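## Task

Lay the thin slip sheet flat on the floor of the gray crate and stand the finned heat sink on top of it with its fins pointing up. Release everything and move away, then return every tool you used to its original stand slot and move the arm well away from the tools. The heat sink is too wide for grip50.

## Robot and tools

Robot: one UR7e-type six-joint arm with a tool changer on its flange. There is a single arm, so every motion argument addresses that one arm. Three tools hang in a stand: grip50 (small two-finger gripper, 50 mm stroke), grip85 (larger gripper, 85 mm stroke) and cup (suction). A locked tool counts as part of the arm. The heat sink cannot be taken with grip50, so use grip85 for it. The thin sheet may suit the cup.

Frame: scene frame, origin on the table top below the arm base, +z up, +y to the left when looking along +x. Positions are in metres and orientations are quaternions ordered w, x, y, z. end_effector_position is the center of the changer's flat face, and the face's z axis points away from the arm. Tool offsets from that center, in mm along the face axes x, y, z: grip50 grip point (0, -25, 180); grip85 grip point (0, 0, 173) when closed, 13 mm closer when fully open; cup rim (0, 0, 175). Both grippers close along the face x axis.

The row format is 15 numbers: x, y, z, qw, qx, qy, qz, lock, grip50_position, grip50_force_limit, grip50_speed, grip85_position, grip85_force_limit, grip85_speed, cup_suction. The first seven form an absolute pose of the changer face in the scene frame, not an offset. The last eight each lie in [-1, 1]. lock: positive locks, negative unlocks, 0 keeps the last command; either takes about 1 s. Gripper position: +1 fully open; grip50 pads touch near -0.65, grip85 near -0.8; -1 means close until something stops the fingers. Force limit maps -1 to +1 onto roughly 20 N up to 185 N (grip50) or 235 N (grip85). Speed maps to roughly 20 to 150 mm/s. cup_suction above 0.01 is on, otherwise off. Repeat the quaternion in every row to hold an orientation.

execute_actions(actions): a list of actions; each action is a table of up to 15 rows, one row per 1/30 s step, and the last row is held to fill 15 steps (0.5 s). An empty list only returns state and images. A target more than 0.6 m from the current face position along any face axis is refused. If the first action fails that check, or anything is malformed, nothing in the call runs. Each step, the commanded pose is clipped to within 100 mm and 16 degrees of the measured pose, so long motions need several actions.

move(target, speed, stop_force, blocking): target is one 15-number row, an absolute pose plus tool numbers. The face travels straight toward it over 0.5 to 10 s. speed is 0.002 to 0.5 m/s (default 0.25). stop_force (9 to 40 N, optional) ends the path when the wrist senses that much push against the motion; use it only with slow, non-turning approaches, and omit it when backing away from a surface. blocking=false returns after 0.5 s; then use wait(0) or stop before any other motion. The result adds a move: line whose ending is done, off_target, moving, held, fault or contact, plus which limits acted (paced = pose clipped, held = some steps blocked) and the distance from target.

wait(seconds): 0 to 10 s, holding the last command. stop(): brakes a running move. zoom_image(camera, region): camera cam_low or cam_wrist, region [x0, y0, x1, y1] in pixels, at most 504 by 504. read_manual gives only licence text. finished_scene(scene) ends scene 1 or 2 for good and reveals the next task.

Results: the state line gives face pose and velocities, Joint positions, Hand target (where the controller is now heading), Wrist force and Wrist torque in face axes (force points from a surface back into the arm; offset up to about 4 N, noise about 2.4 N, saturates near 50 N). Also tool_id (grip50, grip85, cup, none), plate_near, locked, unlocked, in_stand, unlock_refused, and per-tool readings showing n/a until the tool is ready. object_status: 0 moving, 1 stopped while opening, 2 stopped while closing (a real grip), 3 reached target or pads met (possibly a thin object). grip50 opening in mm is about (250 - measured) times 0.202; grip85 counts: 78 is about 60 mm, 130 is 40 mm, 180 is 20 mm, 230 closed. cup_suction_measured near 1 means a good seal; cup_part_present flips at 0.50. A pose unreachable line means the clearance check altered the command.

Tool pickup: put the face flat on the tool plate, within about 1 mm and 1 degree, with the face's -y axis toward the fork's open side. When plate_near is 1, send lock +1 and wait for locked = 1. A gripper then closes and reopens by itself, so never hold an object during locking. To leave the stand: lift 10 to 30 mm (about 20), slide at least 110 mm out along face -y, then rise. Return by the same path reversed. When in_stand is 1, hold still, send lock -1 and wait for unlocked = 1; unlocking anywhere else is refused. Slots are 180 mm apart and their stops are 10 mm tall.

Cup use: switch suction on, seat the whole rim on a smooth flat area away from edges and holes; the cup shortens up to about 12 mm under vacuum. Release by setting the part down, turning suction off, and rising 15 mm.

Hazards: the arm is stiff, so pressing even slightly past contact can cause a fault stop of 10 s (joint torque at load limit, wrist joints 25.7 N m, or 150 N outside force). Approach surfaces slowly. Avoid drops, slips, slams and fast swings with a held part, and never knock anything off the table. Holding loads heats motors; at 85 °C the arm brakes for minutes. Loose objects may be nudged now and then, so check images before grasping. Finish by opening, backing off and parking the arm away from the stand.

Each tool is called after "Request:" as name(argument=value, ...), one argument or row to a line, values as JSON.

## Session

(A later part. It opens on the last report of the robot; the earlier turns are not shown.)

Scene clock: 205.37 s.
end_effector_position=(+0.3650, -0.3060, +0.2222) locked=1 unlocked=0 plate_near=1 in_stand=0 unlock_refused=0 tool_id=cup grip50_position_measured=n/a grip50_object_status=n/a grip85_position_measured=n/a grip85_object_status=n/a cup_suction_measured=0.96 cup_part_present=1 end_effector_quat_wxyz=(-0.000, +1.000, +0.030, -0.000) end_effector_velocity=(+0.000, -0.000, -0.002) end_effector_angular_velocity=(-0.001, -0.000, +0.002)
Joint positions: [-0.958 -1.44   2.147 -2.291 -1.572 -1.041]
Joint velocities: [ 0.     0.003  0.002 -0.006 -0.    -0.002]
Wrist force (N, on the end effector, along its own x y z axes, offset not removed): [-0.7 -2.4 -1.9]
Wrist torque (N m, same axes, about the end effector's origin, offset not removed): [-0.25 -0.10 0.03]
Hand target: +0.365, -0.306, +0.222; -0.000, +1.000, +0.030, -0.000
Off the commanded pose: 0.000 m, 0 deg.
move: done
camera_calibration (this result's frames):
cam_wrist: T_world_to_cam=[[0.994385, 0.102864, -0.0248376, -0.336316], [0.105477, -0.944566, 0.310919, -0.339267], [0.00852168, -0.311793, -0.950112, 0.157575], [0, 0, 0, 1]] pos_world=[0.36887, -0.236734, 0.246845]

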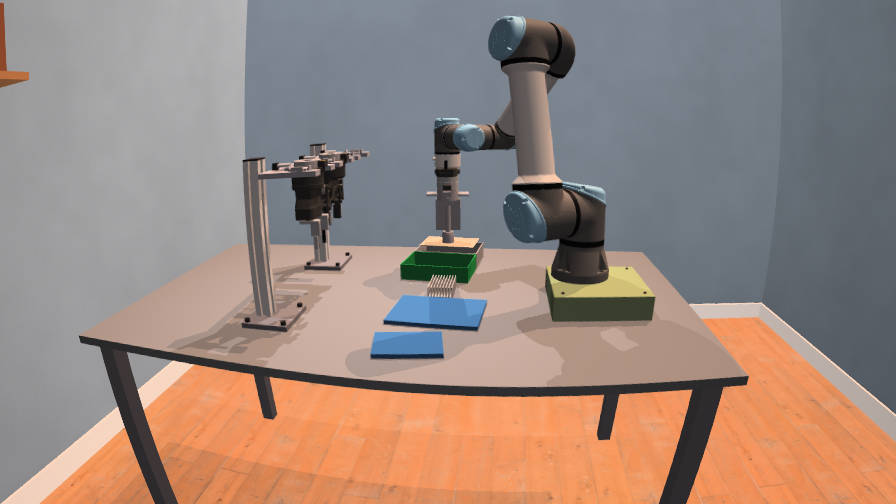

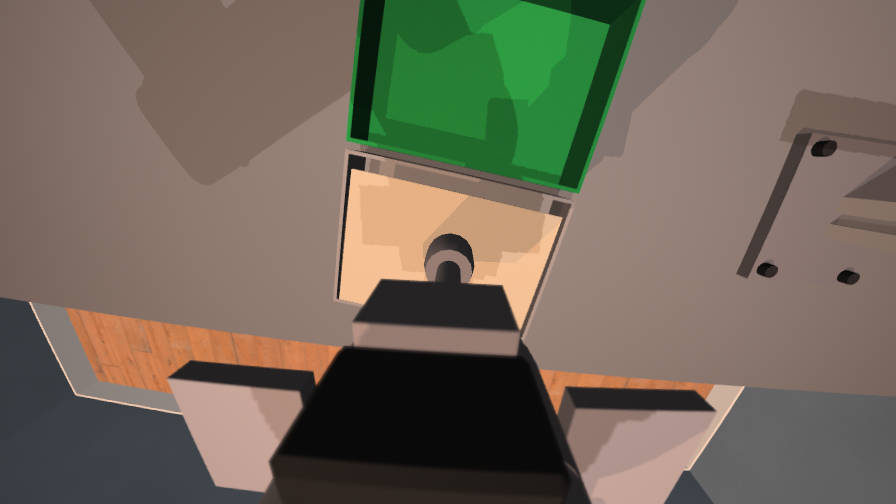

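Request:
move(
  target=[0.365,-0.304,0.185,0,0.9995,0.0305,0,0,0,0,0,1,0,0,1],
  speed=0.02,
  stop_force=9,
)

Request:
move(
  target=[0.365,-0.304,0.15,0,0.9995,0.0305,0,0,0,0,0,1,0,0,1],
  speed=0.006,
  stop_force=9,
)

Scene clock: 210.10 s.
end_effector_position=(+0.3650, -0.3040, +0.1852) locked=1 unlocked=0 plate_near=1 in_stand=0 unlock_refused=0 tool_id=cup grip50_position_measured=n/a grip50_object_status=n/a grip85_position_measured=n/a grip85_object_status=n/a cup_suction_measured=0.96 cup_part_present=1 end_effector_quat_wxyz=(-0.000, +1.000, +0.031, +0.000) end_effector_velocity=(-0.000, -0.000, -0.002) end_effector_angular_velocity=(-0.000, -0.000, -0.003)
Joint positions: [-0.956 -1.369  2.189 -2.404 -1.572 -1.039]
Joint velocities: [-0.001  0.003  0.002 -0.005  0.     0.002]
Wrist force (N, on the end effector, along its own x y z axes, offset not removed): [-2.4 0.9 -3.4]
Wrist torque (N m, same axes, about the end effector's origin, offset not removed): [-0.10 0.23 -0.07]
Hand target: +0.365, -0.304, +0.185; -0.000, +1.000, +0.031, +0.000
Off the commanded pose: 0.000 m, 0 deg.
move: done
camera_calibration (this result's frames):
cam_wrist: T_world_to_cam=[[0.994385, 0.102869, -0.0248101, -0.337451], [0.105473, -0.944572, 0.3109, -0.325865], [0.00854711, -0.311771, -0.950119, 0.123018], [0, 0, 0, 1]] pos_world=[0.368875, -0.234736, 0.209821]

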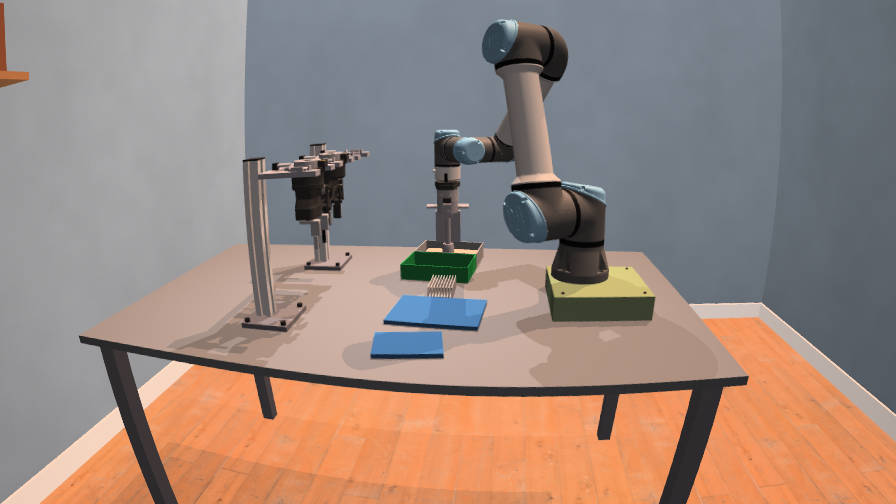

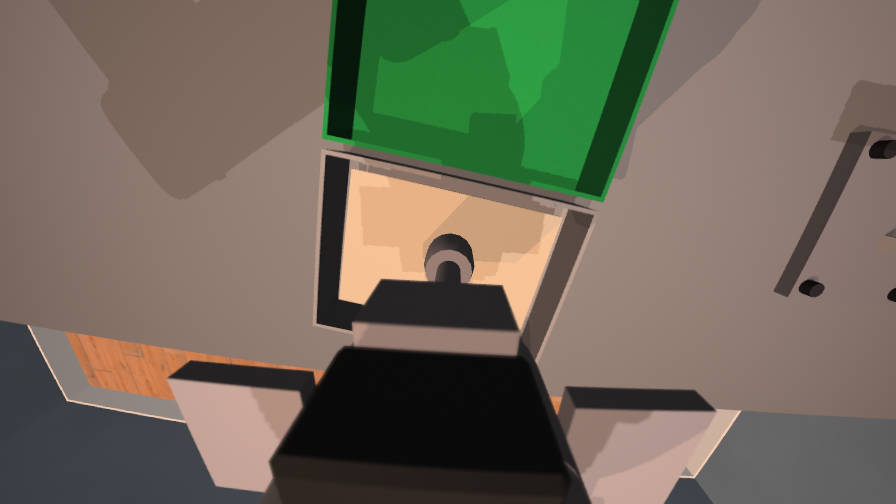

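Scene clock: 213.33 s.
end_effector_position=(+0.3650, -0.3040, +0.1679) locked=1 unlocked=0 plate_near=1 in_stand=0 unlock_refused=0 tool_id=cup grip50_position_measured=n/a grip50_object_status=n/a grip85_position_measured=n/a grip85_object_status=n/a cup_suction_measured=0.96 cup_part_present=1 end_effector_quat_wxyz=(+0.000, +1.000, +0.031, +0.000) end_effector_velocity=(+0.000, +0.001, +0.001) end_effector_angular_velocity=(+0.002, +0.002, +0.001)
Joint positions: [-0.956 -1.331  2.204 -2.457 -1.572 -1.039]
Joint velocities: [ 0.002 -0.003 -0.002  0.008 -0.001  0.001]
Wrist force (N, on the end effector, along its own x y z axes, offset not removed): [-5.6 -2.0 -24.5]
Wrist torque (N m, same axes, about the end effector's origin, offset not removed): [0.29 0.22 0.14]
Hand target: +0.365, -0.304, +0.168; +0.000, +1.000, +0.031, +0.000
Off the commanded pose: 0.018 m, 0 deg.
move: contact
camera_calibration (this result's frames):
cam_wrist: T_world_to_cam=[[0.994386, 0.10287, -0.0247841, -0.337874], [0.105466, -0.944557, 0.310947, -0.320486], [0.00857722, -0.311815, -0.950104, 0.106622], [0, 0, 0, 1]] pos_world=[0.368863, -0.234714, 0.192582]

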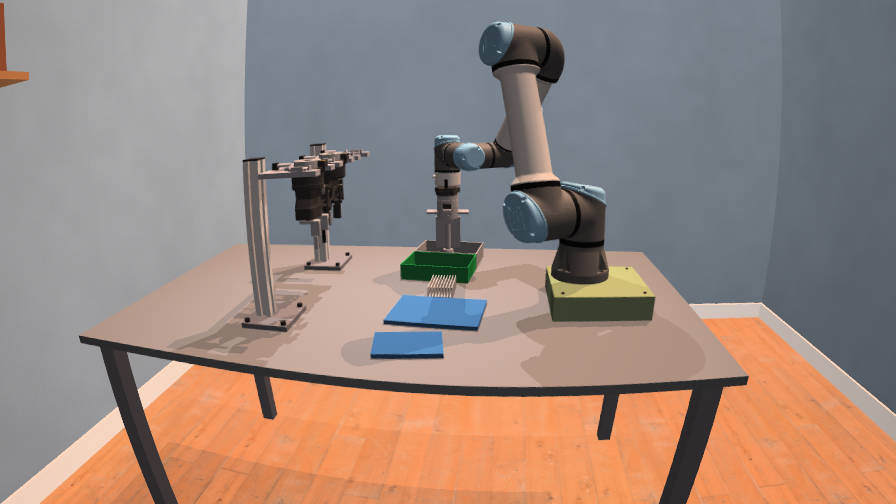

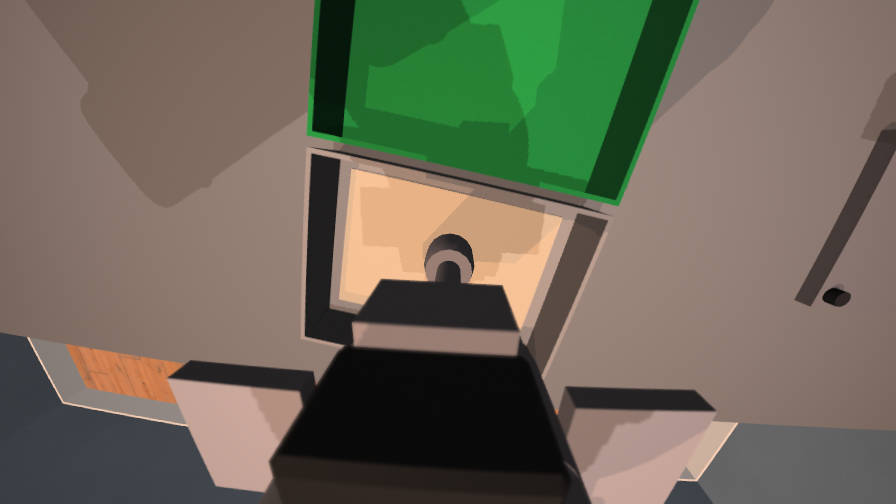

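Release, return cup, fetch gripper.

Request:
execute_actions(
  actions=[
    [[0.365,-0.304,0.1685,0,0.9995,0.0305,0,0,0,0,0,1,0,0,0]],
    [[0.365,-0.304,0.1685,0,0.9995,0.0305,0,0,0,0,0,1,0,0,0]],
  ],
)

Request:
move(
  target=[0.365,-0.304,0.20,0,0.9995,0.0305,0,0,0,0,0,1,0,0,0],
  speed=0.03,
)

Request:
move(
  target=[0.365,-0.304,0.28,0,0.9995,0.0305,0,0,0,0,0,1,0,0,0],
  speed=0.15,
)

Request:
move(
  target=[0.505,-0.196,0.382,0,0.6972,0.7169,0,0,0,0,0,1,0,0,0],
)

Request:
move(
  target=[0.6351,-0.1923,0.382,0,0.6972,0.7169,0,0,0,0,0,1,0,0,0],
  speed=0.1,
)

Request:
move(
  target=[0.6351,-0.1923,0.362,0,0.6972,0.7169,0,0,0,0,0,1,0,0,0],
  speed=0.02,
)

Request:
execute_actions(
  actions=[
    [[0.6351,-0.1923,0.362,0,0.6972,0.7169,0,-1,0,0,0,1,0,0,0]],
    [[0.6351,-0.1923,0.362,0,0.6972,0.7169,0,-1,0,0,0,1,0,0,0]],
    [[0.6351,-0.1923,0.362,0,0.6972,0.7169,0,-1,0,0,0,1,0,0,0]],
  ],
)

Scene clock: 221.50 s.
end_effector_position=(+0.3650, -0.3040, +0.1685) locked=1 unlocked=0 plate_near=1 in_stand=0 unlock_refused=0 tool_id=cup grip50_position_measured=n/a grip50_object_status=n/a grip85_position_measured=n/a grip85_object_status=n/a cup_suction_measured=0.00 cup_part_present=0 end_effector_quat_wxyz=(-0.000, +1.000, +0.031, +0.000) end_effector_velocity=(-0.000, -0.000, -0.000) end_effector_angular_velocity=(+0.000, +0.001, -0.002)
Joint positions: [-0.956 -1.332  2.204 -2.455 -1.572 -1.039]
Joint velocities: [-0.001  0.    -0.     0.    -0.     0.001]
Wrist force (N, on the end effector, along its own x y z axes, offset not removed): [-2.1 -0.3 -30.0]
Wrist torque (N m, same axes, about the end effector's origin, offset not removed): [0.06 0.37 0.05]
Hand target: +0.365, -0.304, +0.168; -0.000, +1.000, +0.031, +0.000
Off the commanded pose: 0.000 m, 0 deg.
camera_calibration (this result's frames):
cam_wrist: T_world_to_cam=[[0.994386, 0.10287, -0.0248005, -0.337855], [0.10547, -0.944567, 0.310918, -0.320664], [0.00855824, -0.311788, -0.950113, 0.107188], [0, 0, 0, 1]] pos_world=[0.368861, -0.234713, 0.193162]

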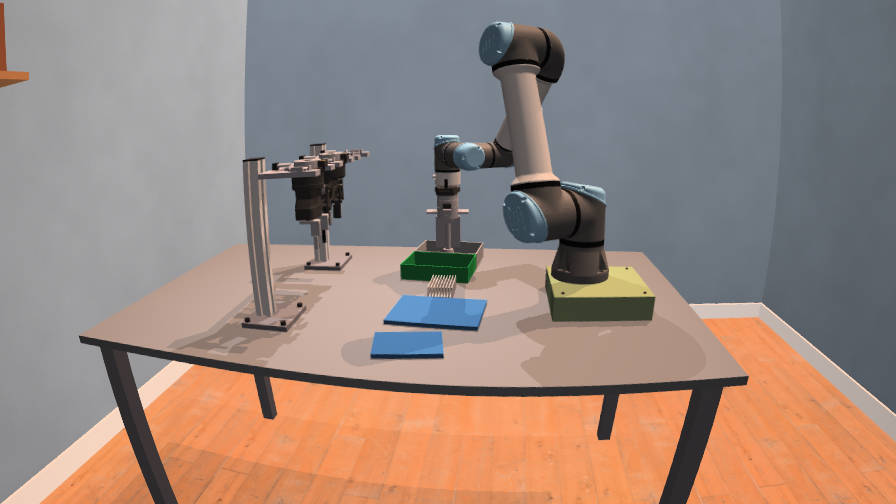

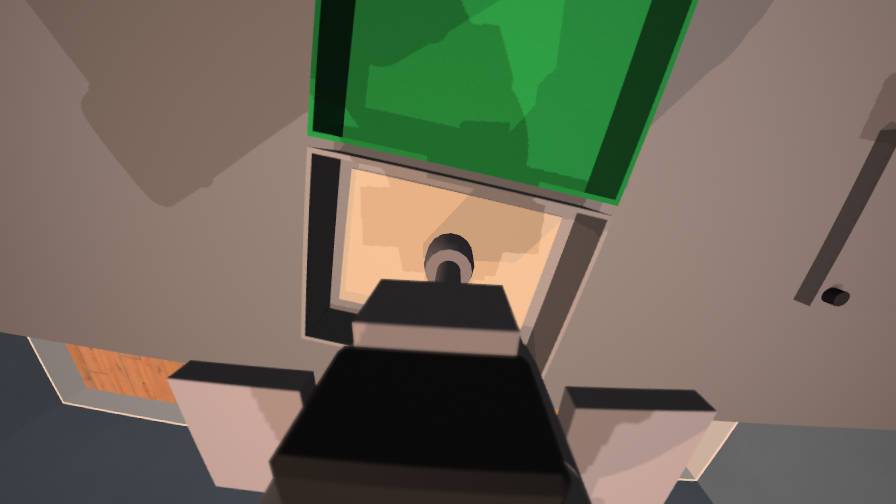

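Scene clock: 222.87 s.
end_effector_position=(+0.3650, -0.3040, +0.1998) locked=1 unlocked=0 plate_near=1 in_stand=0 unlock_refused=0 tool_id=cup grip50_position_measured=n/a grip50_object_status=n/a grip85_position_measured=n/a grip85_object_status=n/a cup_suction_measured=0.00 cup_part_present=0 end_effector_quat_wxyz=(-0.000, +1.000, +0.031, +0.000) end_effector_velocity=(+0.000, +0.001, +0.001) end_effector_angular_velocity=(+0.002, +0.001, -0.000)
Joint positions: [-0.956 -1.4    2.175 -2.359 -1.572 -1.039]
Joint velocities: [ 0.001 -0.002 -0.002  0.005  0.     0.002]
Wrist force (N, on the end effector, along its own x y z axes, offset not removed): [-0.8 1.8 -0.4]
Wrist torque (N m, same axes, about the end effector's origin, offset not removed): [0.13 0.09 0.00]
Hand target: +0.365, -0.304, +0.200; +0.000, +1.000, +0.031, +0.000
Off the commanded pose: 0.000 m, 0 deg.
move: done
camera_calibration (this result's frames):
cam_wrist: T_world_to_cam=[[0.994386, 0.10287, -0.0248021, -0.337069], [0.105471, -0.944565, 0.310922, -0.330377], [0.00855728, -0.311792, -0.950112, 0.136968], [0, 0, 0, 1]] pos_world=[0.36885, -0.234683, 0.224496]

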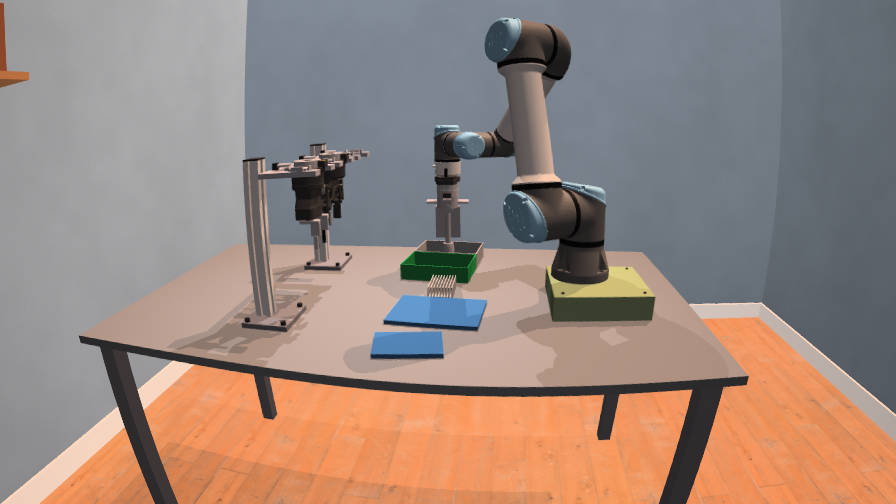

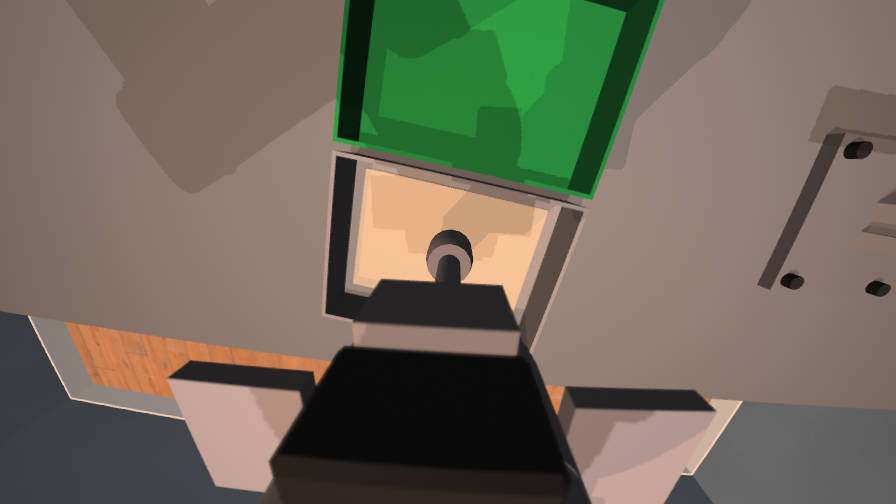

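Scene clock: 223.90 s.
end_effector_position=(+0.3650, -0.3039, +0.2798) locked=1 unlocked=0 plate_near=1 in_stand=0 unlock_refused=0 tool_id=cup grip50_position_measured=n/a grip50_object_status=n/a grip85_position_measured=n/a grip85_object_status=n/a cup_suction_measured=0.00 cup_part_present=0 end_effector_quat_wxyz=(+0.000, +1.000, +0.031, +0.000) end_effector_velocity=(+0.000, +0.000, +0.001) end_effector_angular_velocity=(+0.001, +0.000, -0.001)
Joint positions: [-0.956 -1.537  2.074 -2.121 -1.572 -1.039]
Joint velocities: [ 0.001 -0.001 -0.003  0.004  0.001  0.002]
Wrist force (N, on the end effector, along its own x y z axes, offset not removed): [-3.2 1.1 -4.9]
Wrist torque (N m, same axes, about the end effector's origin, offset not removed): [0.00 0.34 0.09]
Hand target: +0.365, -0.304, +0.280; +0.000, +1.000, +0.031, +0.000
Off the commanded pose: 0.000 m, 0 deg.
move: done
camera_calibration (this result's frames):
cam_wrist: T_world_to_cam=[[0.994385, 0.102875, -0.0247913, -0.335078], [0.105473, -0.944554, 0.310956, -0.35522], [0.00857294, -0.311825, -0.950101, 0.212954], [0, 0, 0, 1]] pos_world=[0.368837, -0.234649, 0.304479]

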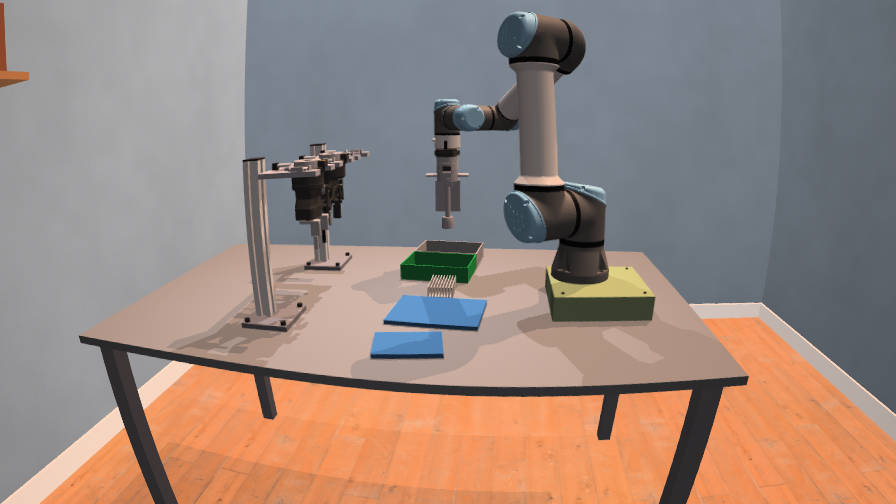

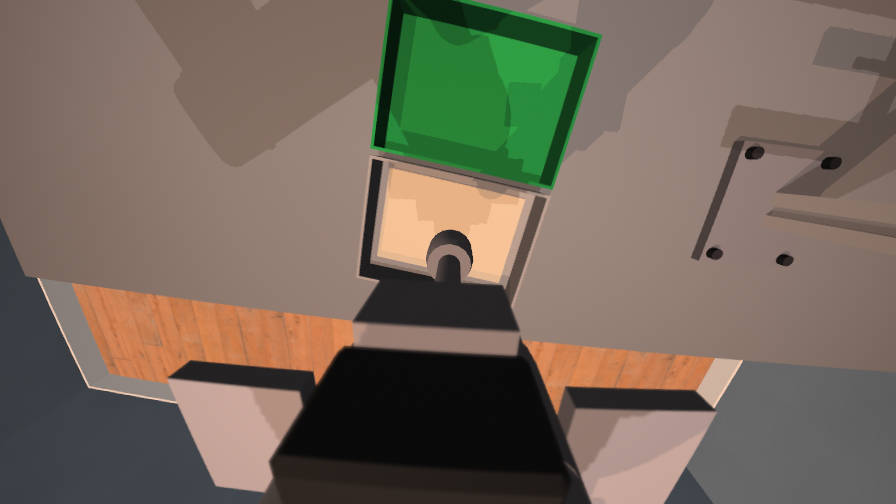

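Scene clock: 227.47 s.
end_effector_position=(+0.5048, -0.1961, +0.3820) locked=1 unlocked=0 plate_near=1 in_stand=0 unlock_refused=0 tool_id=cup grip50_position_measured=n/a grip50_object_status=n/a grip85_position_measured=n/a grip85_object_status=n/a cup_suction_measured=0.00 cup_part_present=0 end_effector_quat_wxyz=(-0.000, +0.697, +0.717, +0.000) end_effector_velocity=(+0.001, +0.000, +0.001) end_effector_angular_velocity=(-0.000, -0.001, +0.009)
Joint positions: [-0.592 -1.476  1.726 -1.832 -1.576 -2.212]
Joint velocities: [ 0.002  0.    -0.003  0.002  0.    -0.008]
Wrist force (N, on the end effector, along its own x y z axes, offset not removed): [0.3 -0.7 -3.4]
Wrist torque (N m, same axes, about the end effector's origin, offset not removed): [0.11 0.12 -0.05]
Hand target: +0.505, -0.196, +0.382; -0.000, +0.697, +0.717, +0.000
Off the commanded pose: 0.000 m, 0 deg.
move: done
camera_calibration (this result's frames):
cam_wrist: T_world_to_cam=[[-0.0690656, 0.997321, -0.0240861, 0.229247], [0.947567, 0.0731328, 0.311076, -0.525482], [0.312004, -0.00133861, -0.95008, 0.250168], [0, 0, 0, 1]] pos_world=[0.435709, -0.189868, 0.406666]

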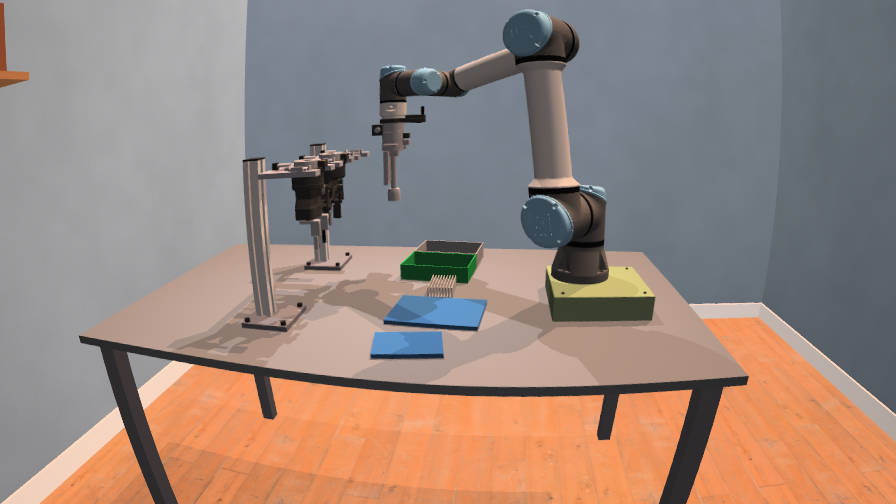

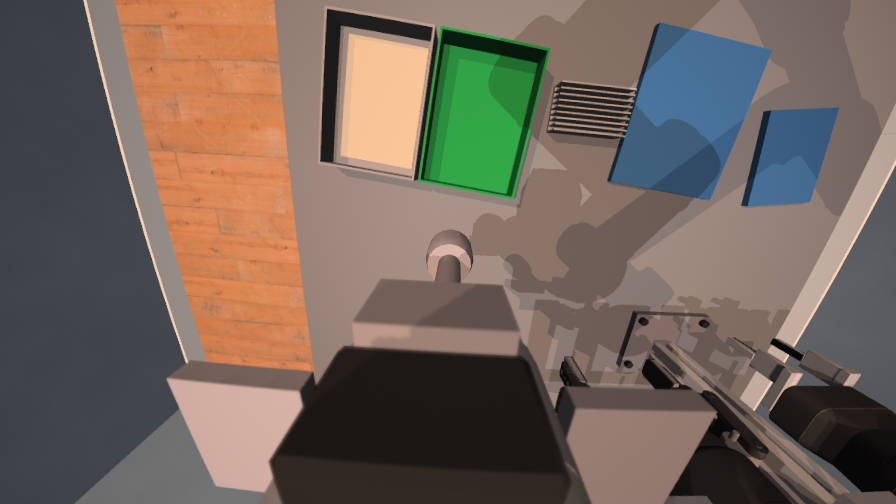

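Scene clock: 229.23 s.
end_effector_position=(+0.6349, -0.1924, +0.3821) locked=1 unlocked=0 plate_near=1 in_stand=0 unlock_refused=0 tool_id=cup grip50_position_measured=n/a grip50_object_status=n/a grip85_position_measured=n/a grip85_object_status=n/a cup_suction_measured=0.00 cup_part_present=0 end_effector_quat_wxyz=(-0.000, +0.697, +0.717, +0.000) end_effector_velocity=(+0.002, +0.000, -0.001) end_effector_angular_velocity=(+0.001, +0.001, +0.001)
Joint positions: [-0.469 -1.187  1.358 -1.753 -1.578 -2.09 ]
Joint velocities: [ 0.001  0.005 -0.006  0.002  0.001  0.001]
Wrist force (N, on the end effector, along its own x y z axes, offset not removed): [-3.5 1.3 -2.7]
Wrist torque (N m, same axes, about the end effector's origin, offset not removed): [-0.01 0.14 0.04]
Hand target: +0.635, -0.192, +0.382; -0.000, +0.697, +0.717, +0.000
Off the commanded pose: 0.000 m, 0 deg.
move: done
camera_calibration (this result's frames):
cam_wrist: T_world_to_cam=[[-0.0698536, 0.997255, -0.0245353, 0.235211], [0.947533, 0.0740215, 0.310968, -0.648833], [0.311931, -0.00152573, -0.950104, 0.209736], [0, 0, 0, 1]] pos_world=[0.565798, -0.186217, 0.406808]

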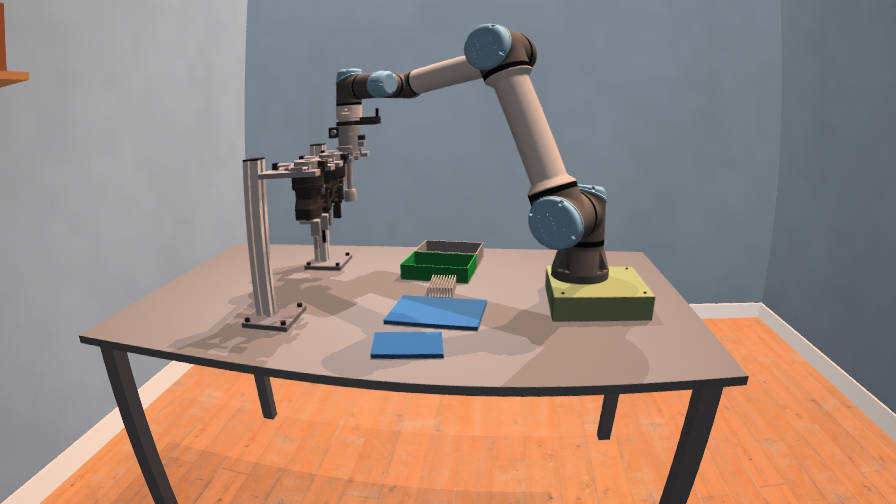

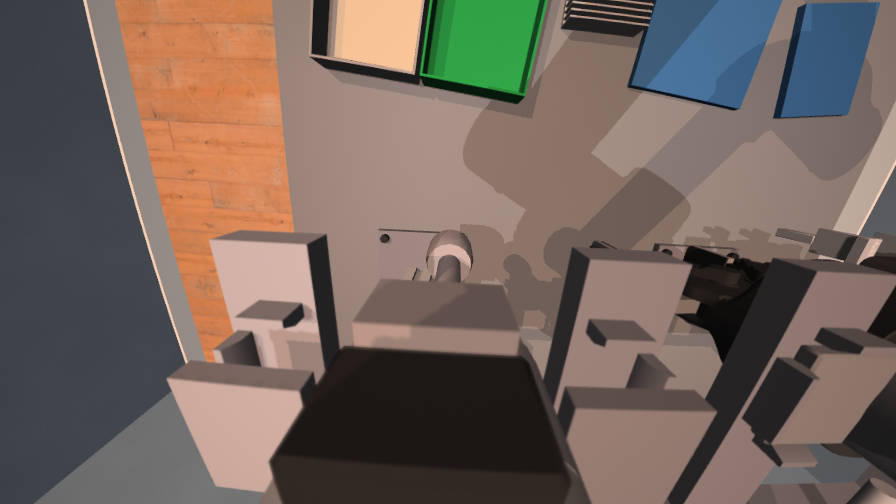

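Scene clock: 230.53 s.
end_effector_position=(+0.6351, -0.1923, +0.3621) locked=1 unlocked=0 plate_near=1 in_stand=1 unlock_refused=0 tool_id=cup grip50_position_measured=n/a grip50_object_status=n/a grip85_position_measured=n/a grip85_object_status=n/a cup_suction_measured=0.00 cup_part_present=0 end_effector_quat_wxyz=(-0.000, +0.697, +0.717, -0.000) end_effector_velocity=(-0.000, -0.000, -0.001) end_effector_angular_velocity=(-0.001, -0.001, +0.001)
Joint positions: [-0.469 -1.177  1.396 -1.801 -1.578 -2.09 ]
Joint velocities: [-0.    -0.001  0.003 -0.004 -0.    -0.001]
Wrist force (N, on the end effector, along its own x y z axes, offset not removed): [-3.0 1.6 -4.3]
Wrist torque (N m, same axes, about the end effector's origin, offset not removed): [0.10 0.35 0.10]
Hand target: +0.635, -0.192, +0.362; -0.000, +0.697, +0.717, -0.000
Off the commanded pose: 0.000 m, 0 deg.
move: done
camera_calibration (this result's frames):
cam_wrist: T_world_to_cam=[[-0.0698605, 0.997248, -0.0248213, 0.234789], [0.947543, 0.0741171, 0.310917, -0.64276], [0.311901, -0.00179841, -0.950113, 0.190637], [0, 0, 0, 1]] pos_world=[0.565985, -0.18616, 0.3868]

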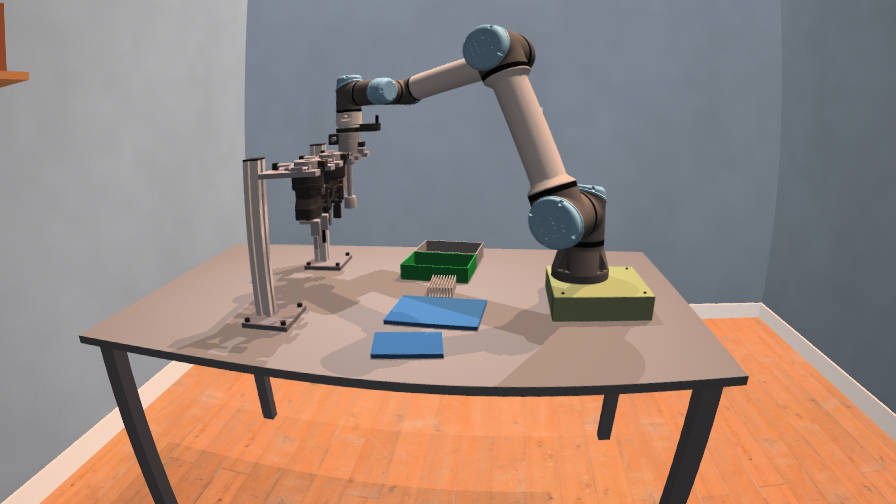

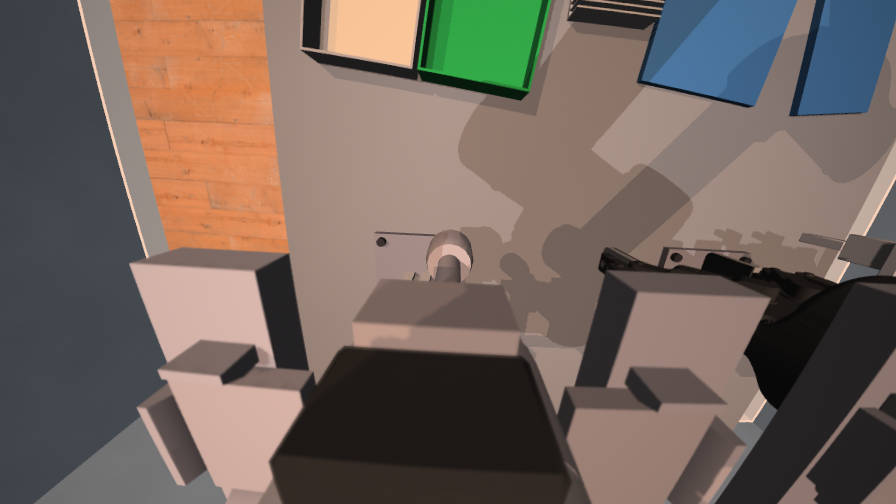

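Scene clock: 232.03 s.
end_effector_position=(+0.6351, -0.1923, +0.3620) locked=0 unlocked=1 plate_near=1 in_stand=1 unlock_refused=0 tool_id=none grip50_position_measured=n/a grip50_object_status=n/a grip85_position_measured=n/a grip85_object_status=n/a cup_suction_measured=n/a cup_part_present=n/a end_effector_quat_wxyz=(+0.000, +0.697, +0.717, +0.000) end_effector_velocity=(+0.000, +0.000, -0.000) end_effector_angular_velocity=(+0.000, +0.001, +0.000)
Joint positions: [-0.469 -1.177  1.396 -1.801 -1.578 -2.09 ]
Joint velocities: [ 0.001  0.    -0.     0.    -0.     0.   ]
Wrist force (N, on the end effector, along its own x y z axes, offset not removed): [-2.3 2.4 0.9]
Wrist torque (N m, same axes, about the end effector's origin, offset not removed): [0.20 0.29 0.02]
Hand target: +0.635, -0.192, +0.362; +0.000, +0.697, +0.717, -0.000
Off the commanded pose: 0.000 m, 0 deg.
camera_calibration (this result's frames):
cam_wrist: T_world_to_cam=[[-0.0698533, 0.997247, -0.0248583, 0.234785], [0.947531, 0.074122, 0.310952, -0.642719], [0.311939, -0.00183298, -0.9501, 0.190474], [0, 0, 0, 1]] pos_world=[0.56598, -0.18615, 0.386661]

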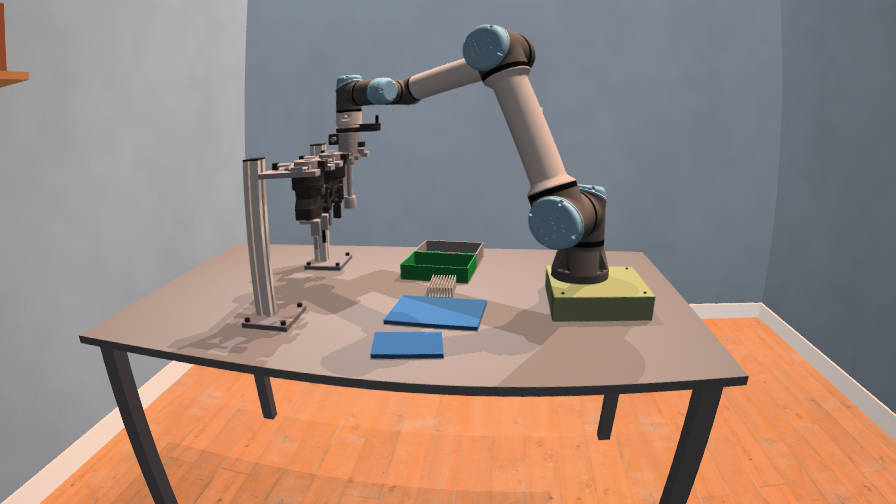

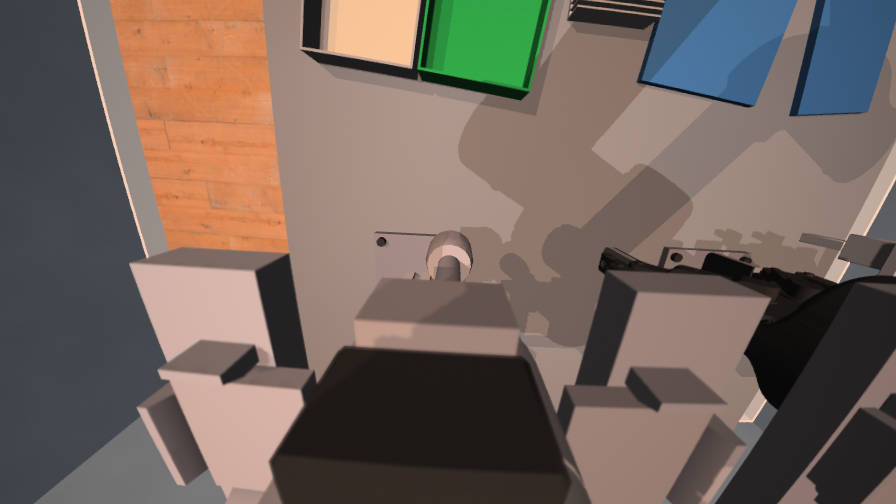

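Request:
move(
  target=[0.6351,-0.1923,0.388,0,0.6972,0.7169,0,0,1,0,0,1,0,0,0],
  speed=0.05,
)

Request:
move(
  target=[0.63,-0.0124,0.382,0,0.6972,0.7169,0,0,1,0,0,1,0,0,0],
  speed=0.15,
)

Request:
move(
  target=[0.63,-0.0124,0.34,0,0.6972,0.7169,0,0,1,0,0,1,0,0,0],
  speed=0.006,
  stop_force=10,
)

Scene clock: 246.97 s.
end_effector_position=(+0.6351, -0.1923, +0.3878) locked=0 unlocked=1 plate_near=0 in_stand=0 unlock_refused=0 tool_id=none grip50_position_measured=n/a grip50_object_status=n/a grip85_position_measured=n/a grip85_object_status=n/a cup_suction_measured=n/a cup_part_present=n/a end_effector_quat_wxyz=(+0.000, +0.697, +0.717, +0.000) end_effector_velocity=(+0.000, +0.000, +0.001) end_effector_angular_velocity=(-0.001, +0.002, +0.002)
Joint positions: [-0.469 -1.189  1.347 -1.739 -1.578 -2.09 ]
Joint velocities: [ 0.001  0.001 -0.004  0.004 -0.001 -0.001]
Wrist force (N, on the end effector, along its own x y z axes, offset not removed): [-1.4 0.0 -6.2]
Wrist torque (N m, same axes, about the end effector's origin, offset not removed): [-0.21 0.05 0.01]
Hand target: +0.635, -0.192, +0.388; +0.000, +0.697, +0.717, +0.000
Off the commanded pose: 0.000 m, 0 deg.
move: done
camera_calibration (this result's frames):
cam_wrist: T_world_to_cam=[[-0.0698519, 0.997249, -0.024822, 0.235395], [0.947535, 0.0741092, 0.310942, -0.650732], [0.311926, -0.00179985, -0.950105, 0.215049], [0, 0, 0, 1]] pos_world=[0.565955, -0.186135, 0.412502]

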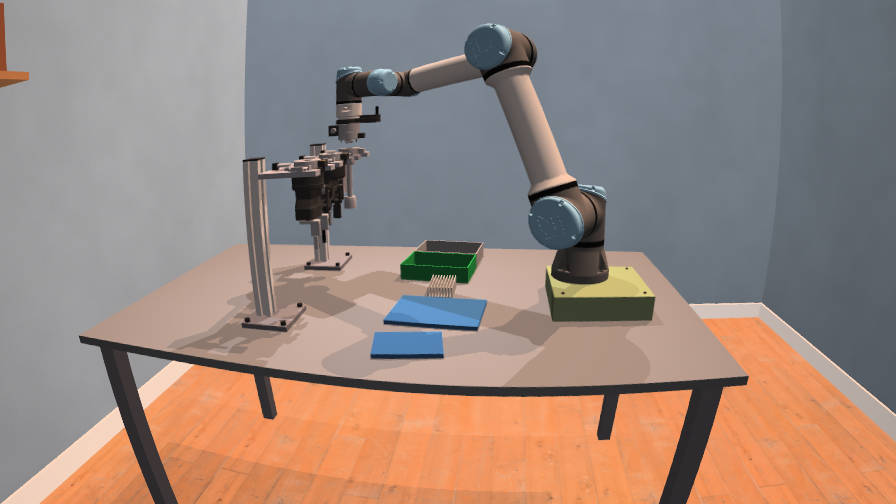

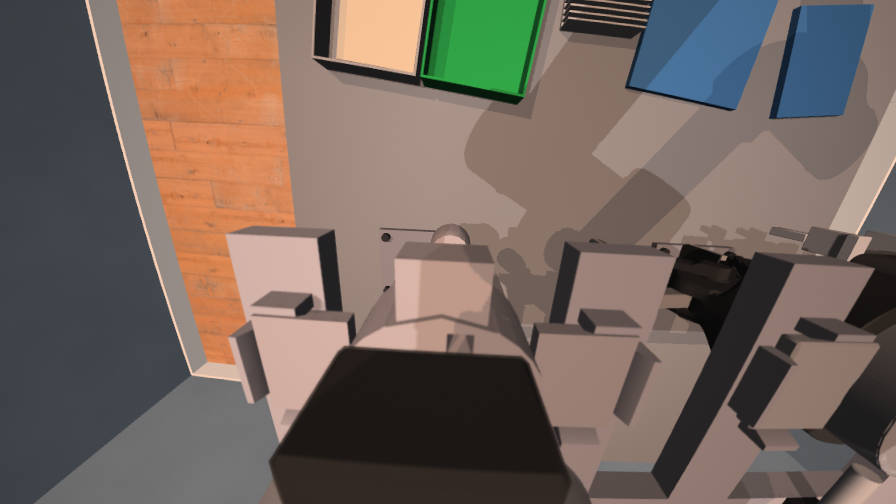

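Scene clock: 248.67 s.
end_effector_position=(+0.6300, -0.0125, +0.3820) locked=0 unlocked=1 plate_near=0 in_stand=0 unlock_refused=0 tool_id=none grip50_position_measured=n/a grip50_object_status=n/a grip85_position_measured=n/a grip85_object_status=n/a cup_suction_measured=n/a cup_part_present=n/a end_effector_quat_wxyz=(-0.000, +0.697, +0.717, +0.000) end_effector_velocity=(+0.000, +0.001, -0.001) end_effector_angular_velocity=(+0.002, +0.002, -0.002)
Joint positions: [-0.204 -1.262  1.467 -1.784 -1.58  -1.824]
Joint velocities: [0.002 0.002 0.    0.    0.001 0.004]
Wrist force (N, on the end effector, along its own x y z axes, offset not removed): [-3.5 1.8 -3.7]
Wrist torque (N m, same axes, about the end effector's origin, offset not removed): [0.07 0.10 0.17]
Hand target: +0.630, -0.012, +0.382; -0.000, +0.697, +0.717, +0.000
Off the commanded pose: 0.000 m, 0 deg.
move: done
camera_calibration (this result's frames):
cam_wrist: T_world_to_cam=[[-0.0698543, 0.997264, -0.0241855, 0.055406], [0.947574, 0.0739129, 0.310869, -0.65742], [0.311807, -0.00120204, -0.950145, 0.211507], [0, 0, 0, 1]] pos_world=[0.560875, -0.00640841, 0.406674]

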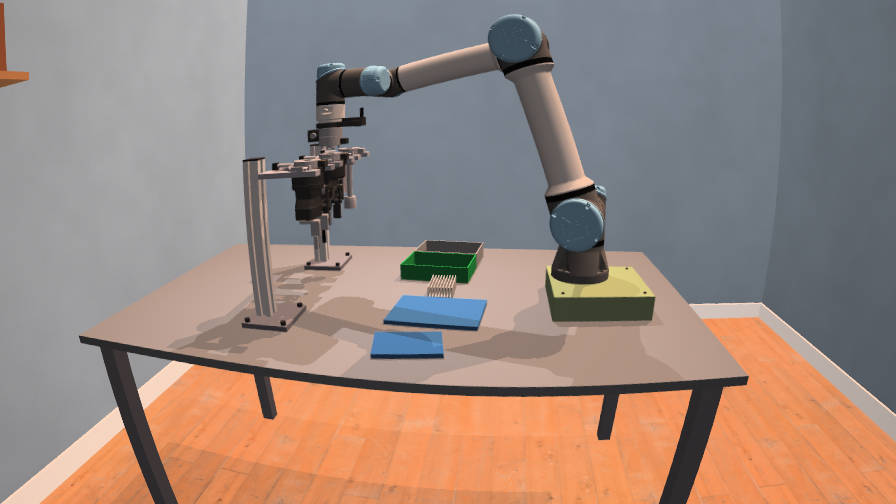

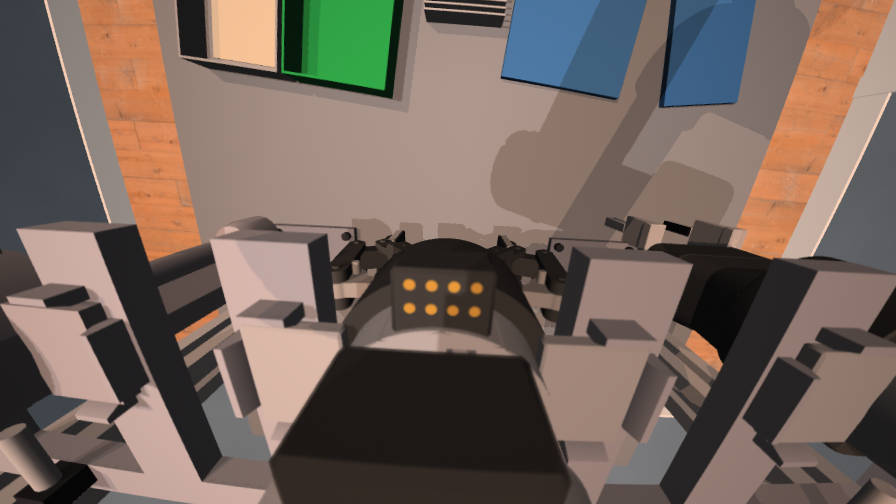

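Scene clock: 252.50 s.
end_effector_position=(+0.6300, -0.0125, +0.3613) locked=0 unlocked=1 plate_near=1 in_stand=1 unlock_refused=0 tool_id=none grip50_position_measured=n/a grip50_object_status=n/a grip85_position_measured=n/a grip85_object_status=n/a cup_suction_measured=n/a cup_part_present=n/a end_effector_quat_wxyz=(-0.000, +0.697, +0.717, +0.000) end_effector_velocity=(-0.001, +0.001, +0.003) end_effector_angular_velocity=(+0.001, +0.002, +0.000)
Joint positions: [-0.204 -1.251  1.506 -1.835 -1.58  -1.824]
Joint velocities: [ 0.    -0.003 -0.003  0.009  0.     0.   ]
Wrist force (N, on the end effector, along its own x y z axes, offset not removed): [1.0 -3.9 -22.8]
Wrist torque (N m, same axes, about the end effector's origin, offset not removed): [-0.85 0.47 -0.10]
Hand target: +0.630, -0.012, +0.361; -0.000, +0.697, +0.717, +0.000
Off the commanded pose: 0.021 m, 0 deg.
move: contact
camera_calibration (this result's frames):
cam_wrist: T_world_to_cam=[[-0.069857, 0.997255, -0.0245397, 0.0549721], [0.947511, 0.0740262, 0.311035, -0.651038], [0.311997, -0.00152371, -0.950082, 0.191632], [0, 0, 0, 1]] pos_world=[0.560917, -0.00633532, 0.385911]

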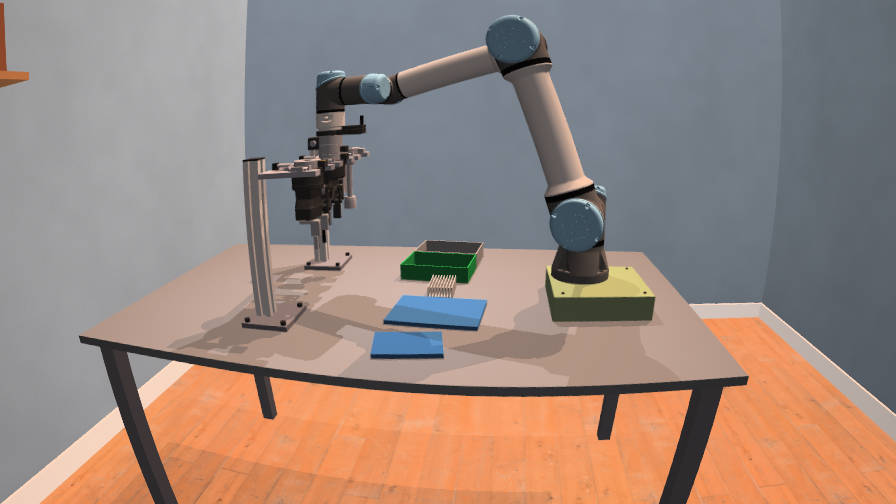

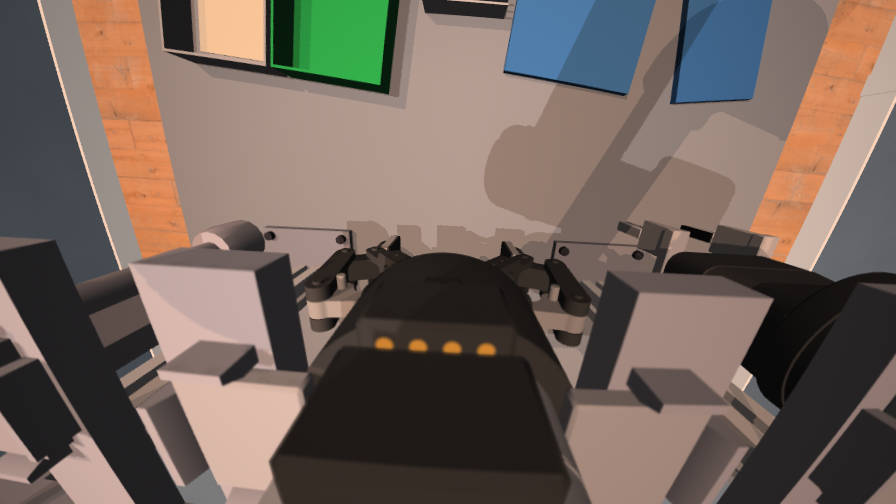

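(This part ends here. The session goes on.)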